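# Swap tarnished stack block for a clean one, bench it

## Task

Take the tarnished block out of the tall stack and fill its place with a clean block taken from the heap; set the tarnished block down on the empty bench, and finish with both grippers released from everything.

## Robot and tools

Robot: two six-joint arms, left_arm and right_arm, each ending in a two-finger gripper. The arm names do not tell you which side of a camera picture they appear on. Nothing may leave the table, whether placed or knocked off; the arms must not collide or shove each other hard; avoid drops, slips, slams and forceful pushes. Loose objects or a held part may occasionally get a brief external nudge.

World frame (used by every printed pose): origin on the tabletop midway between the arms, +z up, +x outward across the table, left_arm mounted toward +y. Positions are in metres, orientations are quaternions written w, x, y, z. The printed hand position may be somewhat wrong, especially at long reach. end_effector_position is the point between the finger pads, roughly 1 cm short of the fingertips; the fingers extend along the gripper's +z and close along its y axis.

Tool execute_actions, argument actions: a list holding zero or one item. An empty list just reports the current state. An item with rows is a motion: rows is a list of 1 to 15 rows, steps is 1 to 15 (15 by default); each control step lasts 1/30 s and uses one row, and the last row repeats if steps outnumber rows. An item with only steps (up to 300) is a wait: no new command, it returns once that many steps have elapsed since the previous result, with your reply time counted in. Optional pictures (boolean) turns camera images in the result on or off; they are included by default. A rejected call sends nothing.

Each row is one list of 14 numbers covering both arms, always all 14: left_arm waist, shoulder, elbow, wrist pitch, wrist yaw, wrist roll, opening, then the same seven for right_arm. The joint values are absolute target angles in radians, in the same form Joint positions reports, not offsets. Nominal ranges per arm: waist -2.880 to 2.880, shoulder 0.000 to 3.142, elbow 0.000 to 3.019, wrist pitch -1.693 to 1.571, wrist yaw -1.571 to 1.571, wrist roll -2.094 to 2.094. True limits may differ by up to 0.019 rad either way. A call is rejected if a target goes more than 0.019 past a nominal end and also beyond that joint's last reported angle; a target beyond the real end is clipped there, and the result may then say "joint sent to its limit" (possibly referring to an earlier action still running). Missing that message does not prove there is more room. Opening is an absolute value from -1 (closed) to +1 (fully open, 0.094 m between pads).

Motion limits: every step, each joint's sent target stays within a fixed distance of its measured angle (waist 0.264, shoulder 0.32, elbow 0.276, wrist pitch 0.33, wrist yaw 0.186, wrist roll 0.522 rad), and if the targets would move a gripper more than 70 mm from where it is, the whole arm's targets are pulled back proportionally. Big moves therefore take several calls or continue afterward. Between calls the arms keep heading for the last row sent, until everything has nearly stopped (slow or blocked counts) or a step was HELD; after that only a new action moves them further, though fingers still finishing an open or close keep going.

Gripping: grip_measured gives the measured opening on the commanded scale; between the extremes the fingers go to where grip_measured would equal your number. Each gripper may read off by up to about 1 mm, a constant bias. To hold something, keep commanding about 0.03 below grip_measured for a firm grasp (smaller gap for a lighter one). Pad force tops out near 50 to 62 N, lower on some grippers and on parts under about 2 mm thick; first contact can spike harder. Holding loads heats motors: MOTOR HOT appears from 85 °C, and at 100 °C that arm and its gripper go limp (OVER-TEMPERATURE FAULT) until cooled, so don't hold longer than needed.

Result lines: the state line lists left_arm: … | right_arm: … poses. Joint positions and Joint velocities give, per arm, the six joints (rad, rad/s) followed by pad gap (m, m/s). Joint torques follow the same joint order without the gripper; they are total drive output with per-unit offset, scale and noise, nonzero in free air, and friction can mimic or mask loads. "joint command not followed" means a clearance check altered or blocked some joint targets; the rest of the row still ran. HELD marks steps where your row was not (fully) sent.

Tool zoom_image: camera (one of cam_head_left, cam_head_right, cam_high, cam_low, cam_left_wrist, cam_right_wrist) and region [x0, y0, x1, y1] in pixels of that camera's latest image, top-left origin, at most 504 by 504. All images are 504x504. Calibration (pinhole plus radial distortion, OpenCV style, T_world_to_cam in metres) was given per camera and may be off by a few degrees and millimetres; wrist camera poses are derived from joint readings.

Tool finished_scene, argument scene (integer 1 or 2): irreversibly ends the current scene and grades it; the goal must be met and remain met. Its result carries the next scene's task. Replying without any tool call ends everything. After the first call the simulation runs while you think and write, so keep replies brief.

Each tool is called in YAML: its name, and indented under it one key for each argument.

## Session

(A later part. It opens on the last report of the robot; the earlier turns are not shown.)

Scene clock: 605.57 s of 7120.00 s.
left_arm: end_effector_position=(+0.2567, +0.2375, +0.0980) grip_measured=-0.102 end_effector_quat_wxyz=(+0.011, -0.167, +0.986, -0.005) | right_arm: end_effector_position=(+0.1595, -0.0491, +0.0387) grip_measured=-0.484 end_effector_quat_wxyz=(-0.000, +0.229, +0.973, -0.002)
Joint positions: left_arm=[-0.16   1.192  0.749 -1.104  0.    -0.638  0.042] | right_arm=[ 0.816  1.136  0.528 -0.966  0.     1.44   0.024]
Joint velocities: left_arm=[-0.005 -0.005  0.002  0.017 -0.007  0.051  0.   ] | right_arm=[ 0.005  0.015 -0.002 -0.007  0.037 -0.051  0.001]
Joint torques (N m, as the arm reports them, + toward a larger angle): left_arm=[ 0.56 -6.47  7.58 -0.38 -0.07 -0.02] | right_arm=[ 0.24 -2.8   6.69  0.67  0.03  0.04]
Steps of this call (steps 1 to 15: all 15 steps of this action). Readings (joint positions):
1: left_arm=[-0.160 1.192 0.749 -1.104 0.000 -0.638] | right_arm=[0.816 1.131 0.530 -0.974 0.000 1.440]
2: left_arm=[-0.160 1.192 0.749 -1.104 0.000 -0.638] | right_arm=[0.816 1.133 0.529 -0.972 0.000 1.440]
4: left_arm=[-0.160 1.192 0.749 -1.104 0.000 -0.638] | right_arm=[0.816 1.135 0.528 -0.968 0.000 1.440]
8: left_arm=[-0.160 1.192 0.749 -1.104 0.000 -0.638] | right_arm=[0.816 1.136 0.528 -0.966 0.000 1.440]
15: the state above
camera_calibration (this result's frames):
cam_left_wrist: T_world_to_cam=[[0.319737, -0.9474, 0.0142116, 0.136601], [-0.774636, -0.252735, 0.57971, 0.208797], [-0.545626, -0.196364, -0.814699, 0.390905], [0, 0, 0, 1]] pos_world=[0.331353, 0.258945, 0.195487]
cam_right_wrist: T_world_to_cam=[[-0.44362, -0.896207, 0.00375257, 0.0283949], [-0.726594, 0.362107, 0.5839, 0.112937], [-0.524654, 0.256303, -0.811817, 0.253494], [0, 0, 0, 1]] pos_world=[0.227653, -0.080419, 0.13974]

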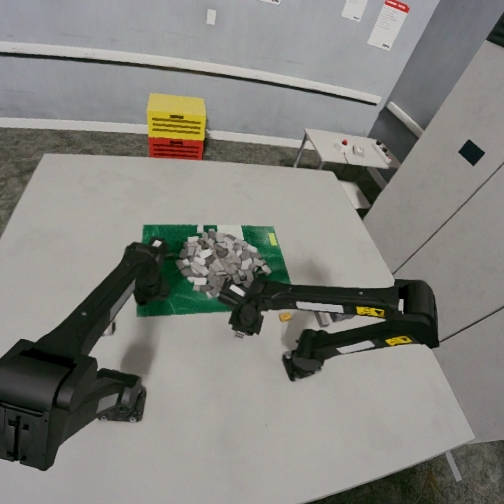

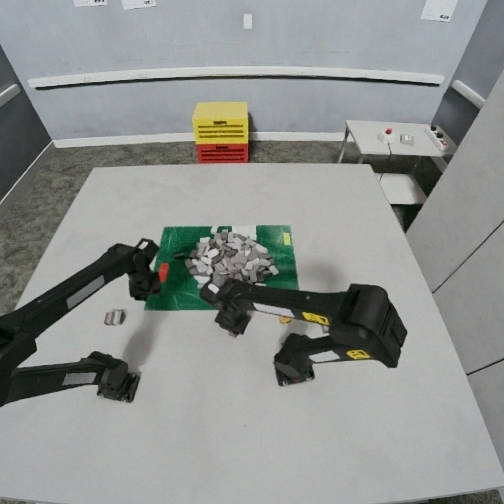

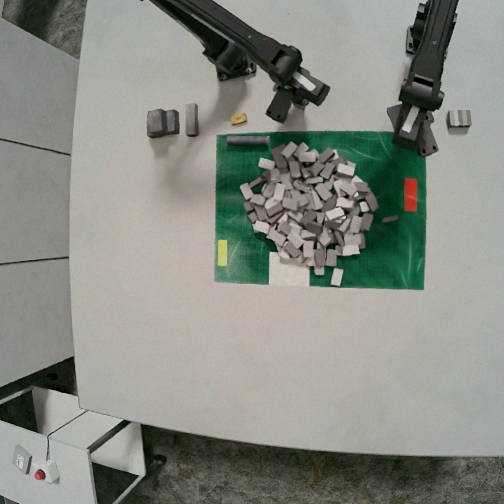

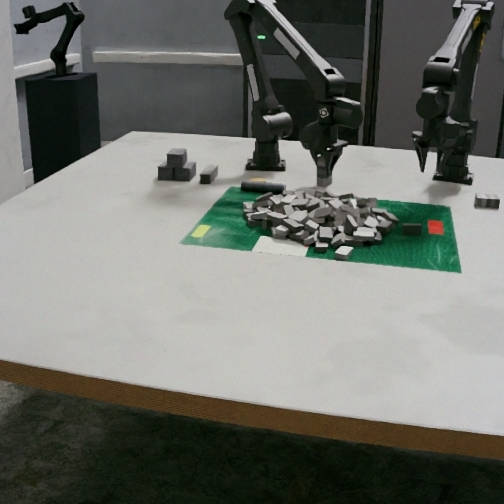

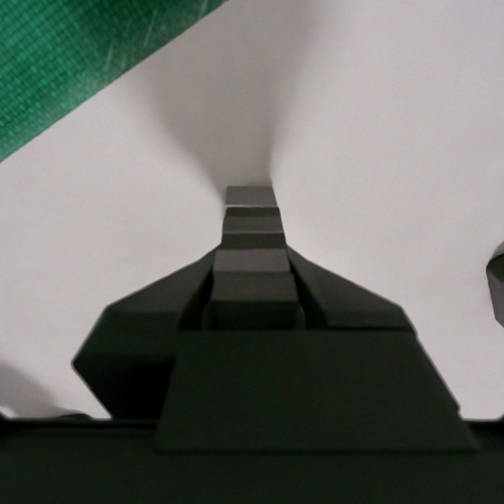

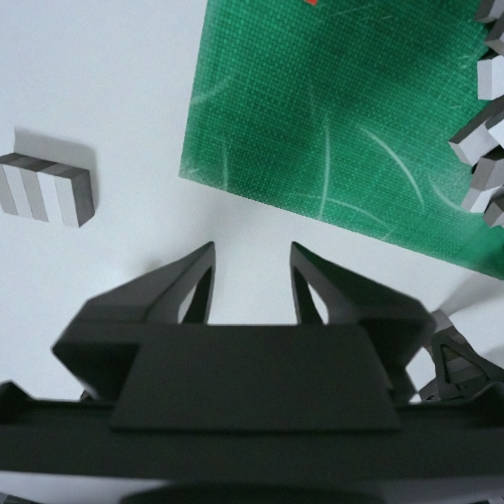

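execute_actions:
  actions:
    - {"rows": [ [-0.15,1.175,0.75,-1.111,0,-0.64,-0.1, 0.818,1.141,0.5245,-0.957,0,1.438,-0.518], [-0.15,1.175,0.75,-1.111,0,-0.64,-0.1, 0.818,1.141,0.5245,-0.961,0,1.438,-0.515], [-0.15,1.175,0.75,-1.111,0,-0.64,-0.1, 0.818,1.141,0.5245,-0.964,0,1.438,-0.510], [-0.15,1.175,0.75,-1.111,0,-0.64,-0.1, 0.818,1.141,0.5245,-0.966,0,1.438,-0.503], [-0.15,1.175,0.75,-1.111,0,-0.64,-0.1, 0.818,1.141,0.5245,-0.966,0,1.438,-0.495], [-0.15,1.175,0.75,-1.111,0,-0.64,-0.1, 0.818,1.141,0.527,-0.966,0,1.438,-0.487], [-0.15,1.175,0.75,-1.111,0,-0.64,-0.1, 0.818,1.140,0.531,-0.966,0,1.438,-0.477], [-0.15,1.175,0.75,-1.111,0,-0.64,-0.1, 0.818,1.1385,0.537,-0.966,0,1.438,-0.462], [-0.15,1.175,0.75,-1.111,0,-0.64,-0.1, 0.818,1.137,0.544,-0.967,0,1.438,-0.438], [-0.15,1.175,0.75,-1.111,0,-0.64,-0.1, 0.818,1.1355,0.551,-0.968,0,1.438,-0.40], [-0.15,1.175,0.75,-1.111,0,-0.64,-0.1, 0.818,1.134,0.558,-0.969,0,1.438,-0.35], [-0.15,1.175,0.75,-1.111,0,-0.64,-0.1, 0.818,1.1325,0.564,-0.970,0,1.438,-0.29], [-0.15,1.175,0.75,-1.111,0,-0.64,-0.1, 0.818,1.131,0.569,-0.971,0,1.438,-0.22], [-0.15,1.175,0.75,-1.111,0,-0.64,-0.1, 0.818,1.1295,0.573,-0.972,0,1.438,-0.15], [-0.15,1.175,0.75,-1.111,0,-0.64,-0.1, 0.818,1.128,0.576,-0.973,0,1.438,-0.08] ], "steps": 15}
  pictures: false

execute_actions:
  actions:
    - {"rows": [ [-0.15,1.175,0.75,-1.111,0,-0.64,-0.1, 0.818,1.1278,0.5773,-0.973,0,1.438,-0.02], [-0.15,1.175,0.75,-1.111,0,-0.64,-0.1, 0.818,1.1270,0.5781,-0.9733,0,1.438,0.03], [-0.15,1.175,0.75,-1.111,0,-0.64,-0.1, 0.818,1.1258,0.5795,-0.9743,0,1.438,0.07], [-0.15,1.175,0.75,-1.111,0,-0.64,-0.1, 0.818,1.1240,0.5814,-0.9763,0,1.438,0.10], [-0.15,1.175,0.75,-1.111,0,-0.64,-0.1, 0.818,1.1218,0.5839,-0.9794,0,1.438,0.125], [-0.15,1.175,0.75,-1.111,0,-0.64,-0.1, 0.818,1.1192,0.5868,-0.9834,0,1.438,0.14], [-0.15,1.175,0.75,-1.111,0,-0.64,-0.1, 0.818,1.1161,0.5903,-0.9884,0,1.438,0.15], [-0.15,1.175,0.75,-1.111,0,-0.64,-0.1, 0.818,1.1126,0.5942,-0.9943,0,1.438,0.15], [-0.15,1.175,0.75,-1.111,0,-0.64,-0.1, 0.818,1.1087,0.5985,-1.0011,0,1.438,0.15], [-0.15,1.175,0.75,-1.111,0,-0.64,-0.1, 0.818,1.1045,0.6033,-1.0087,0,1.438,0.15], [-0.15,1.175,0.75,-1.111,0,-0.64,-0.1, 0.818,1.1000,0.6083,-1.0170,0,1.438,0.15], [-0.15,1.175,0.75,-1.111,0,-0.64,-0.1, 0.818,1.0951,0.6138,-1.0261,0,1.438,0.15], [-0.15,1.175,0.75,-1.111,0,-0.64,-0.1, 0.818,1.0900,0.6194,-1.0358,0,1.438,0.15], [-0.15,1.175,0.75,-1.111,0,-0.64,-0.1, 0.818,1.0847,0.6254,-1.0460,0,1.438,0.15], [-0.15,1.175,0.75,-1.111,0,-0.64,-0.1, 0.818,1.0793,0.6315,-1.0567,0,1.438,0.15] ], "steps": 15}
  pictures: false

execute_actions:
  actions:
    - {"rows": [ [-0.15,1.175,0.75,-1.111,0,-0.64,-0.1, 0.818,1.0737,0.6377,-1.0678,0,1.438,0.15], [-0.15,1.175,0.75,-1.111,0,-0.64,-0.1, 0.818,1.0680,0.6441,-1.0792,0,1.438,0.15], [-0.15,1.175,0.75,-1.111,0,-0.64,-0.1, 0.818,1.0623,0.6505,-1.0908,0,1.438,0.15], [-0.15,1.175,0.75,-1.111,0,-0.64,-0.1, 0.818,1.0565,0.6569,-1.1026,0,1.438,0.15], [-0.15,1.175,0.75,-1.111,0,-0.64,-0.1, 0.818,1.0508,0.6633,-1.1144,0,1.438,0.15], [-0.15,1.175,0.75,-1.111,0,-0.64,-0.1, 0.818,1.0452,0.6695,-1.1262,0,1.438,0.15], [-0.15,1.175,0.75,-1.111,0,-0.64,-0.1, 0.818,1.0398,0.6756,-1.1378,0,1.438,0.15], [-0.15,1.175,0.75,-1.111,0,-0.64,-0.1, 0.818,1.0345,0.6816,-1.1492,0,1.438,0.15], [-0.15,1.175,0.75,-1.111,0,-0.64,-0.1, 0.818,1.0294,0.6873,-1.1603,0,1.438,0.15], [-0.15,1.175,0.75,-1.111,0,-0.64,-0.1, 0.818,1.0245,0.6927,-1.1710,0,1.438,0.15], [-0.15,1.175,0.75,-1.111,0,-0.64,-0.1, 0.818,1.0200,0.6977,-1.1812,0,1.438,0.15], [-0.15,1.175,0.75,-1.111,0,-0.64,-0.1, 0.818,1.0158,0.7025,-1.1909,0,1.438,0.15], [-0.15,1.175,0.75,-1.111,0,-0.64,-0.1, 0.818,1.0119,0.7068,-1.2000,0,1.438,0.15], [-0.15,1.175,0.75,-1.111,0,-0.64,-0.1, 0.818,1.0084,0.7107,-1.2083,0,1.438,0.15], [-0.15,1.175,0.75,-1.111,0,-0.64,-0.1, 0.818,1.0053,0.7142,-1.2159,0,1.438,0.15] ], "steps": 15}
  pictures: false

execute_actions:
  actions:
    - {"rows": [ [-0.15,1.175,0.75,-1.111,0,-0.64,-0.1, 0.8170,1.0027,0.7171,-1.2227,0,1.438,0.15], [-0.15,1.175,0.75,-1.111,0,-0.64,-0.1, 0.8139,1.0005,0.7196,-1.2286,0,1.438,0.15], [-0.15,1.175,0.75,-1.111,0,-0.64,-0.1, 0.8087,0.9987,0.7215,-1.2336,0,1.438,0.15], [-0.15,1.175,0.75,-1.111,0,-0.64,-0.1, 0.8017,0.9975,0.7229,-1.2376,0,1.438,0.15], [-0.15,1.175,0.75,-1.111,0,-0.64,-0.1, 0.7927,0.9967,0.7237,-1.2407,0,1.438,0.15], [-0.15,1.175,0.75,-1.111,0,-0.64,-0.1, 0.7819,0.9965,0.7240,-1.2427,0,1.438,0.15], [-0.15,1.175,0.75,-1.111,0,-0.64,-0.1, 0.7695,0.9965,0.7240,-1.2437,0,1.438,0.15], [-0.15,1.175,0.75,-1.111,0,-0.64,-0.1, 0.7555,0.9965,0.7240,-1.244,0,1.438,0.15], [-0.15,1.175,0.75,-1.111,0,-0.64,-0.1, 0.7401,0.9965,0.7240,-1.244,0,1.438,0.15], [-0.15,1.175,0.75,-1.111,0,-0.64,-0.1, 0.7235,0.9965,0.7220,-1.244,0,1.438,0.15], [-0.15,1.175,0.75,-1.111,0,-0.64,-0.1, 0.7059,0.9965,0.7190,-1.244,0,1.438,0.15], [-0.15,1.175,0.75,-1.111,0,-0.64,-0.1, 0.6874,0.9965,0.7150,-1.244,0,1.438,0.15], [-0.15,1.175,0.75,-1.111,0,-0.64,-0.1, 0.6683,0.9965,0.7110,-1.244,0,1.438,0.15], [-0.15,1.175,0.75,-1.111,0,-0.64,-0.1, 0.6488,0.9965,0.7070,-1.244,0,1.438,0.15], [-0.15,1.175,0.75,-1.111,0,-0.64,-0.1, 0.6290,0.9965,0.7030,-1.244,0,1.438,0.15] ], "steps": 15}
  pictures: false

execute_actions:
  actions:
    - {"rows": [ [-0.15,1.175,0.75,-1.111,0,-0.64,-0.1, 0.6092,0.9965,0.699,-1.244,0,1.438,0.15], [-0.15,1.175,0.75,-1.111,0,-0.64,-0.1, 0.5897,0.9965,0.695,-1.244,0,1.438,0.15], [-0.15,1.175,0.75,-1.111,0,-0.64,-0.1, 0.5706,0.9965,0.691,-1.244,0,1.438,0.15], [-0.15,1.175,0.75,-1.111,0,-0.64,-0.1, 0.5521,0.9965,0.687,-1.244,0,1.438,0.15], [-0.15,1.175,0.75,-1.111,0,-0.64,-0.1, 0.5345,0.9965,0.683,-1.244,0,1.438,0.15], [-0.15,1.175,0.75,-1.111,0,-0.64,-0.1, 0.5179,0.9965,0.679,-1.244,0,1.438,0.15], [-0.15,1.175,0.75,-1.111,0,-0.64,-0.1, 0.5025,0.9965,0.676,-1.244,0,1.438,0.15], [-0.15,1.175,0.75,-1.111,0,-0.64,-0.1, 0.4885,0.9965,0.673,-1.244,0,1.438,0.15], [-0.15,1.175,0.75,-1.111,0,-0.64,-0.1, 0.4761,0.9965,0.671,-1.244,0,1.438,0.15], [-0.15,1.175,0.75,-1.111,0,-0.64,-0.1, 0.4653,0.9965,0.670,-1.244,0,1.438,0.15], [-0.15,1.175,0.75,-1.111,0,-0.64,-0.1, 0.4563,0.9965,0.670,-1.244,0,1.438,0.15], [-0.15,1.175,0.75,-1.111,0,-0.64,-0.1, 0.4493,0.9965,0.670,-1.244,0,1.438,0.15], [-0.15,1.175,0.75,-1.111,0,-0.64,-0.1, 0.4441,0.9965,0.670,-1.244,0,1.438,0.15], [-0.15,1.175,0.75,-1.111,0,-0.64,-0.1, 0.4410,0.9965,0.670,-1.244,0,1.438,0.15], [-0.15,1.175,0.75,-1.111,0,-0.64,-0.1, 0.44,0.9965,0.670,-1.244,0,1.438,0.15] ], "steps": 15}

Scene clock: 635.47 s of 7120.00 s.
left_arm: end_effector_position=(+0.2567, +0.2375, +0.0980) grip_measured=-0.102 end_effector_quat_wxyz=(+0.011, -0.167, +0.986, -0.005) | right_arm: end_effector_position=(+0.1595, -0.0491, +0.0387) grip_measured=-0.114 end_effector_quat_wxyz=(-0.000, +0.229, +0.973, -0.002)
Joint positions: left_arm=[-0.16   1.192  0.749 -1.104  0.    -0.638  0.042] | right_arm=[ 0.816  1.136  0.528 -0.966  0.     1.44   0.042]
Joint velocities: left_arm=[-0.005 -0.015  0.012  0.017 -0.007 -0.007 -0.001] | right_arm=[-0.005 -0.005 -0.007  0.007 -0.007 -0.051  0.063]
Joint torques (N m, as the arm reports them, + toward a larger angle): left_arm=[ 0.87 -6.59  7.54 -0.54 -0.08 -0.02] | right_arm=[ 0.29 -3.66 10.09 -0.01  0.03  0.04]
Steps of this call (steps 1 to 15: the robot went on to your last target; steps 16 to 90: nothing new was sent; then 26.40 s passed at rest; steps 91 to 105: all 15 steps of this action). Readings (joint positions):
91: left_arm=[-0.160 1.192 0.749 -1.104 0.000 -0.638] | right_arm=[0.816 1.136 0.528 -0.966 0.000 1.440]
92: left_arm=[-0.160 1.192 0.749 -1.104 0.000 -0.638] | right_arm=[0.816 1.136 0.528 -0.966 0.000 1.440]
94: left_arm=[-0.160 1.192 0.749 -1.104 0.000 -0.638] | right_arm=[0.816 1.136 0.528 -0.966 0.000 1.440]
98: left_arm=[-0.160 1.192 0.749 -1.104 0.000 -0.638] | right_arm=[0.816 1.136 0.528 -0.966 0.000 1.440]
105: the state above

Scene clock: 635.97 s of 7120.00 s.
left_arm: end_effector_position=(+0.2567, +0.2375, +0.0980) grip_measured=-0.102 end_effector_quat_wxyz=(+0.011, -0.167, +0.986, -0.005) | right_arm: end_effector_position=(+0.1613, -0.0463, +0.0576) grip_measured=+0.148 end_effector_quat_wxyz=(+0.001, +0.229, +0.973, +0.002)
Joint positions: left_arm=[-0.16   1.192  0.749 -1.104  0.    -0.638  0.042] | right_arm=[ 0.816  1.1    0.563 -1.029  0.     1.44   0.054]
Joint velocities: left_arm=[-0.005 -0.005  0.007 -0.017 -0.007 -0.037 -0.   ] | right_arm=[ 0.005 -0.171  0.183 -0.295  0.022 -0.022  0.001]
Joint torques (N m, as the arm reports them, + toward a larger angle): left_arm=[ 1.05 -6.43  7.47 -0.42 -0.07 -0.03] | right_arm=[ 0.22 -4.18 11.13  0.02  0.03  0.04]
Steps of this call (steps 1 to 15: all 15 steps of this action). Readings (joint positions):
1: left_arm=[-0.160 1.192 0.749 -1.104 0.000 -0.638] | right_arm=[0.816 1.136 0.528 -0.966 0.000 1.440]
2: left_arm=[-0.160 1.192 0.749 -1.104 0.000 -0.638] | right_arm=[0.816 1.136 0.528 -0.966 0.000 1.440]
4: left_arm=[-0.160 1.192 0.749 -1.104 0.000 -0.638] | right_arm=[0.816 1.136 0.528 -0.967 0.000 1.440]
8: left_arm=[-0.160 1.192 0.749 -1.104 0.000 -0.638] | right_arm=[0.816 1.131 0.531 -0.977 0.000 1.440]
15: the state above

Scene clock: 636.47 s of 7120.00 s.
left_arm: end_effector_position=(+0.2567, +0.2375, +0.0980) grip_measured=-0.102 end_effector_quat_wxyz=(+0.011, -0.167, +0.986, -0.005) | right_arm: end_effector_position=(+0.1612, -0.0465, +0.1048) grip_measured=+0.148 end_effector_quat_wxyz=(+0.002, +0.229, +0.973, +0.005)
Joint positions: left_arm=[-0.16   1.192  0.749 -1.104  0.    -0.638  0.042] | right_arm=[ 0.816  1.019  0.649 -1.191  0.     1.44   0.054]
Joint velocities: left_arm=[-0.005  0.005 -0.012 -0.002 -0.022  0.037  0.   ] | right_arm=[-0.005 -0.112  0.115 -0.261 -0.081  0.066  0.001]
Joint torques (N m, as the arm reports them, + toward a larger angle): left_arm=[ 0.8  -6.78  7.5  -0.47 -0.07 -0.02] | right_arm=[ 0.25 -3.1  11.91 -0.14  0.03  0.03]
Steps of this call (steps 1 to 15: all 15 steps of this action). Readings (joint positions):
1: left_arm=[-0.160 1.192 0.749 -1.104 0.000 -0.638] | right_arm=[0.816 1.094 0.570 -1.040 0.000 1.440]
2: left_arm=[-0.160 1.192 0.749 -1.104 0.000 -0.638] | right_arm=[0.816 1.088 0.577 -1.050 0.000 1.440]
4: left_arm=[-0.160 1.192 0.749 -1.104 0.000 -0.638] | right_arm=[0.816 1.077 0.590 -1.072 0.000 1.440]
8: left_arm=[-0.160 1.192 0.749 -1.104 0.000 -0.638] | right_arm=[0.816 1.053 0.615 -1.118 0.000 1.440]
15: the state above

Scene clock: 636.97 s of 7120.00 s.
left_arm: end_effector_position=(+0.2567, +0.2375, +0.0980) grip_measured=-0.102 end_effector_quat_wxyz=(+0.011, -0.167, +0.986, -0.005) | right_arm: end_effector_position=(+0.1854, -0.0711, +0.1140) grip_measured=+0.148 end_effector_quat_wxyz=(-0.000, +0.299, +0.954, -0.001)
Joint positions: left_arm=[-0.16   1.192  0.749 -1.104  0.    -0.638  0.042] | right_arm=[ 0.672  1.004  0.666 -1.235  0.     1.44   0.054]
Joint velocities: left_arm=[ 0.015 -0.015 -0.007 -0.007 -0.007 -0.037  0.001] | right_arm=[-0.591 -0.005 -0.002 -0.002  0.007 -0.037 -0.001]
Joint torques (N m, as the arm reports them, + toward a larger angle): left_arm=[ 0.66 -6.63  7.58 -0.43 -0.06 -0.04] | right_arm=[-0.69 -2.99 10.54 -0.04  0.02  0.05]
Steps of this call (steps 1 to 15: all 15 steps of this action). Readings (joint positions):
1: left_arm=[-0.160 1.192 0.749 -1.104 0.000 -0.638] | right_arm=[0.816 1.016 0.653 -1.199 0.000 1.440]
2: left_arm=[-0.160 1.192 0.749 -1.104 0.000 -0.638] | right_arm=[0.816 1.012 0.657 -1.207 0.000 1.440]
4: left_arm=[-0.160 1.192 0.749 -1.104 0.000 -0.638] | right_arm=[0.816 1.008 0.662 -1.219 0.000 1.440]
8: left_arm=[-0.160 1.192 0.749 -1.104 0.000 -0.638] | right_arm=[0.794 1.004 0.666 -1.233 0.000 1.440]
15: the state above

Scene clock: 637.47 s of 7120.00 s.
left_arm: end_effector_position=(+0.2567, +0.2375, +0.0980) grip_measured=-0.102 end_effector_quat_wxyz=(+0.011, -0.167, +0.986, -0.005) | right_arm: end_effector_position=(+0.2198, -0.1103, +0.1140) grip_measured=+0.148 end_effector_quat_wxyz=(-0.001, +0.403, +0.915, -0.001)
Joint positions: left_arm=[-0.16   1.192  0.749 -1.104  0.    -0.638  0.042] | right_arm=[ 0.45   1.004  0.666 -1.235  0.     1.44   0.054]
Joint velocities: left_arm=[ 0.005  0.005 -0.012  0.002 -0.051  0.022 -0.001] | right_arm=[-0.093  0.005 -0.012 -0.007  0.007  0.007 -0.001]
Joint torques (N m, as the arm reports them, + toward a larger angle): left_arm=[ 0.67 -6.59  7.51 -0.43 -0.08 -0.02] | right_arm=[-0.03 -2.94  8.26 -0.03  0.03  0.04]
Steps of this call (steps 1 to 15: all 15 steps of this action). Readings (joint positions):
1: left_arm=[-0.160 1.192 0.749 -1.104 0.000 -0.638] | right_arm=[0.652 1.004 0.666 -1.235 0.000 1.440]
2: left_arm=[-0.160 1.192 0.749 -1.104 0.000 -0.638] | right_arm=[0.632 1.004 0.666 -1.235 0.000 1.440]
4: left_arm=[-0.160 1.192 0.749 -1.104 0.000 -0.638] | right_arm=[0.592 1.004 0.666 -1.235 0.000 1.440]
8: left_arm=[-0.160 1.192 0.749 -1.104 0.000 -0.638] | right_arm=[0.521 1.004 0.666 -1.235 0.000 1.440]
15: the state above
camera_calibration (this result's frames):
cam_left_wrist: T_world_to_cam=[[0.319737, -0.9474, 0.0142116, 0.136601], [-0.774636, -0.252735, 0.57971, 0.208797], [-0.545626, -0.196364, -0.814699, 0.390905], [0, 0, 0, 1]] pos_world=[0.331353, 0.258945, 0.195487]
cam_right_wrist: T_world_to_cam=[[-0.735124, -0.677926, 0.00299646, 0.0882997], [-0.549112, 0.598023, 0.583819, 0.121996], [-0.397578, 0.427534, -0.811878, 0.352948], [0, 0, 0, 1]] pos_world=[0.272225, -0.163993, 0.215063]

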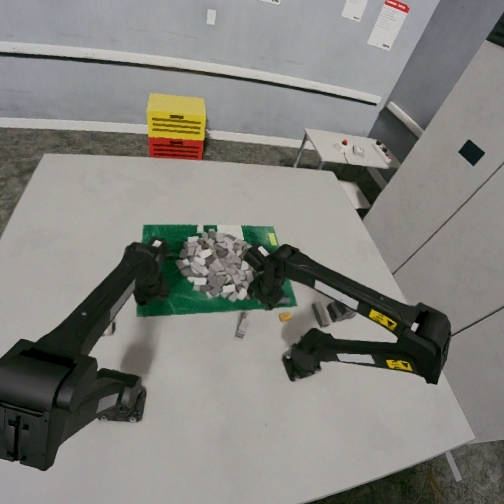

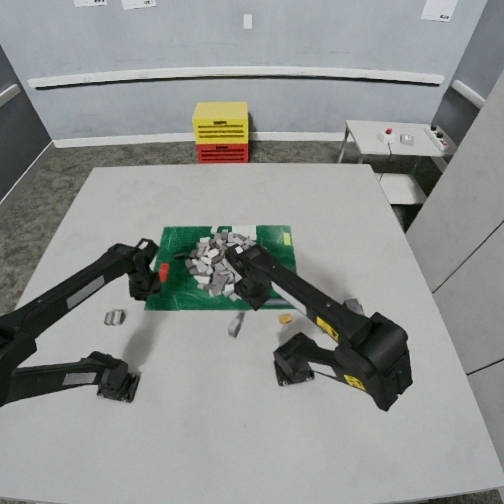

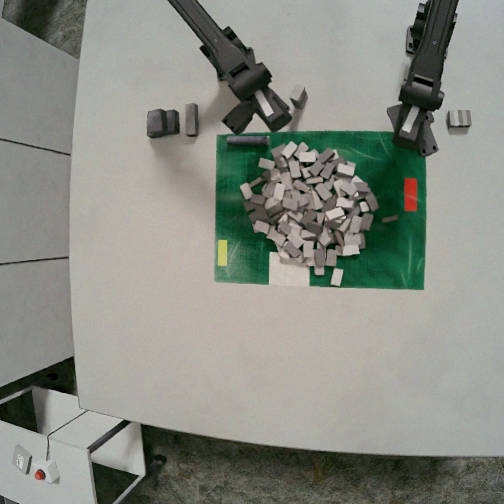

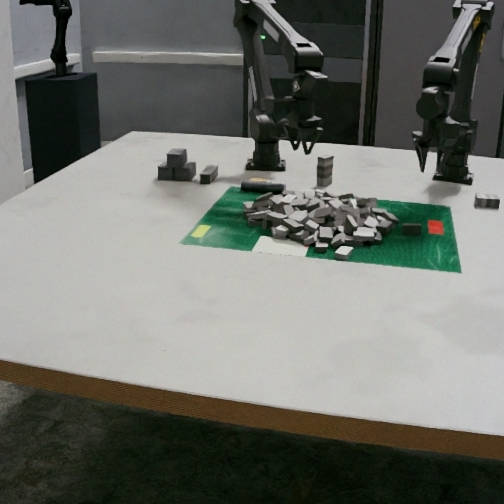

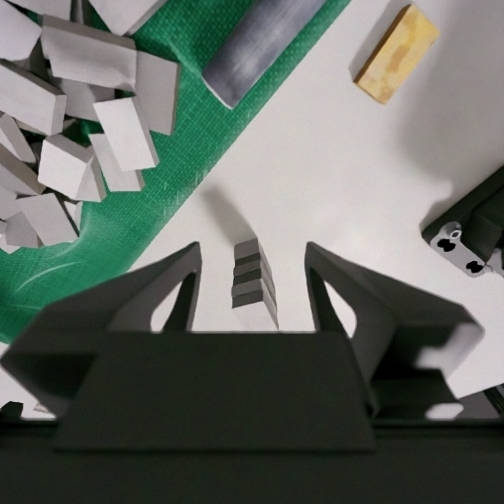

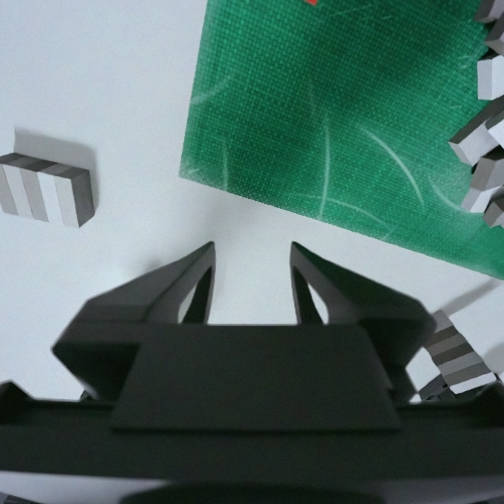

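zoom_image:
  camera: "cam_low"
  region: [235, 130, 355, 200]

zoom_image:
  camera: "cam_right_wrist"
  region: [404, 300, 504, 400]

Region (235, 130, 355, 200) of cam_low's 504x504 image, scaled by 4.200, with more detail than that image has; it fills the top 294 rows of this view, and the rest is white.

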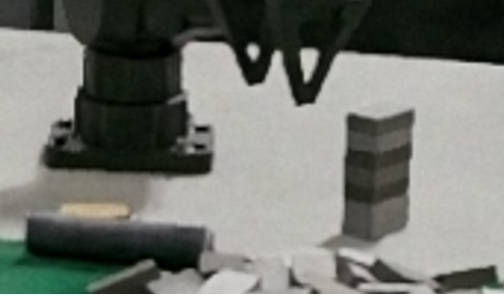

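Region (404, 300, 504, 400) of cam_right_wrist's 504x504 image, scaled by 5.040, with more detail than that image has.

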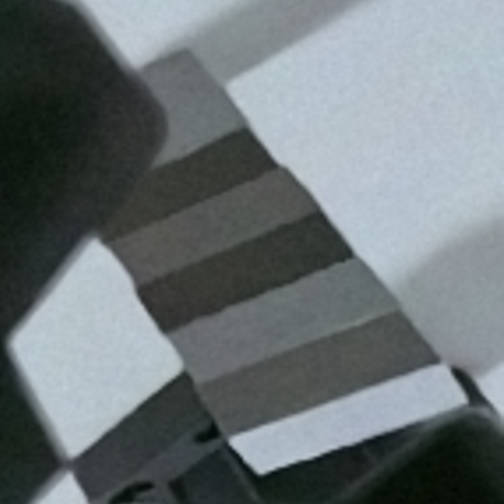

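The 7-block stack stands with the clean block swapped in, the tarnished one sits on bare bench, and both grippers are clear.

finished_scene:
  scene: 1

The scene is finished: the task was done.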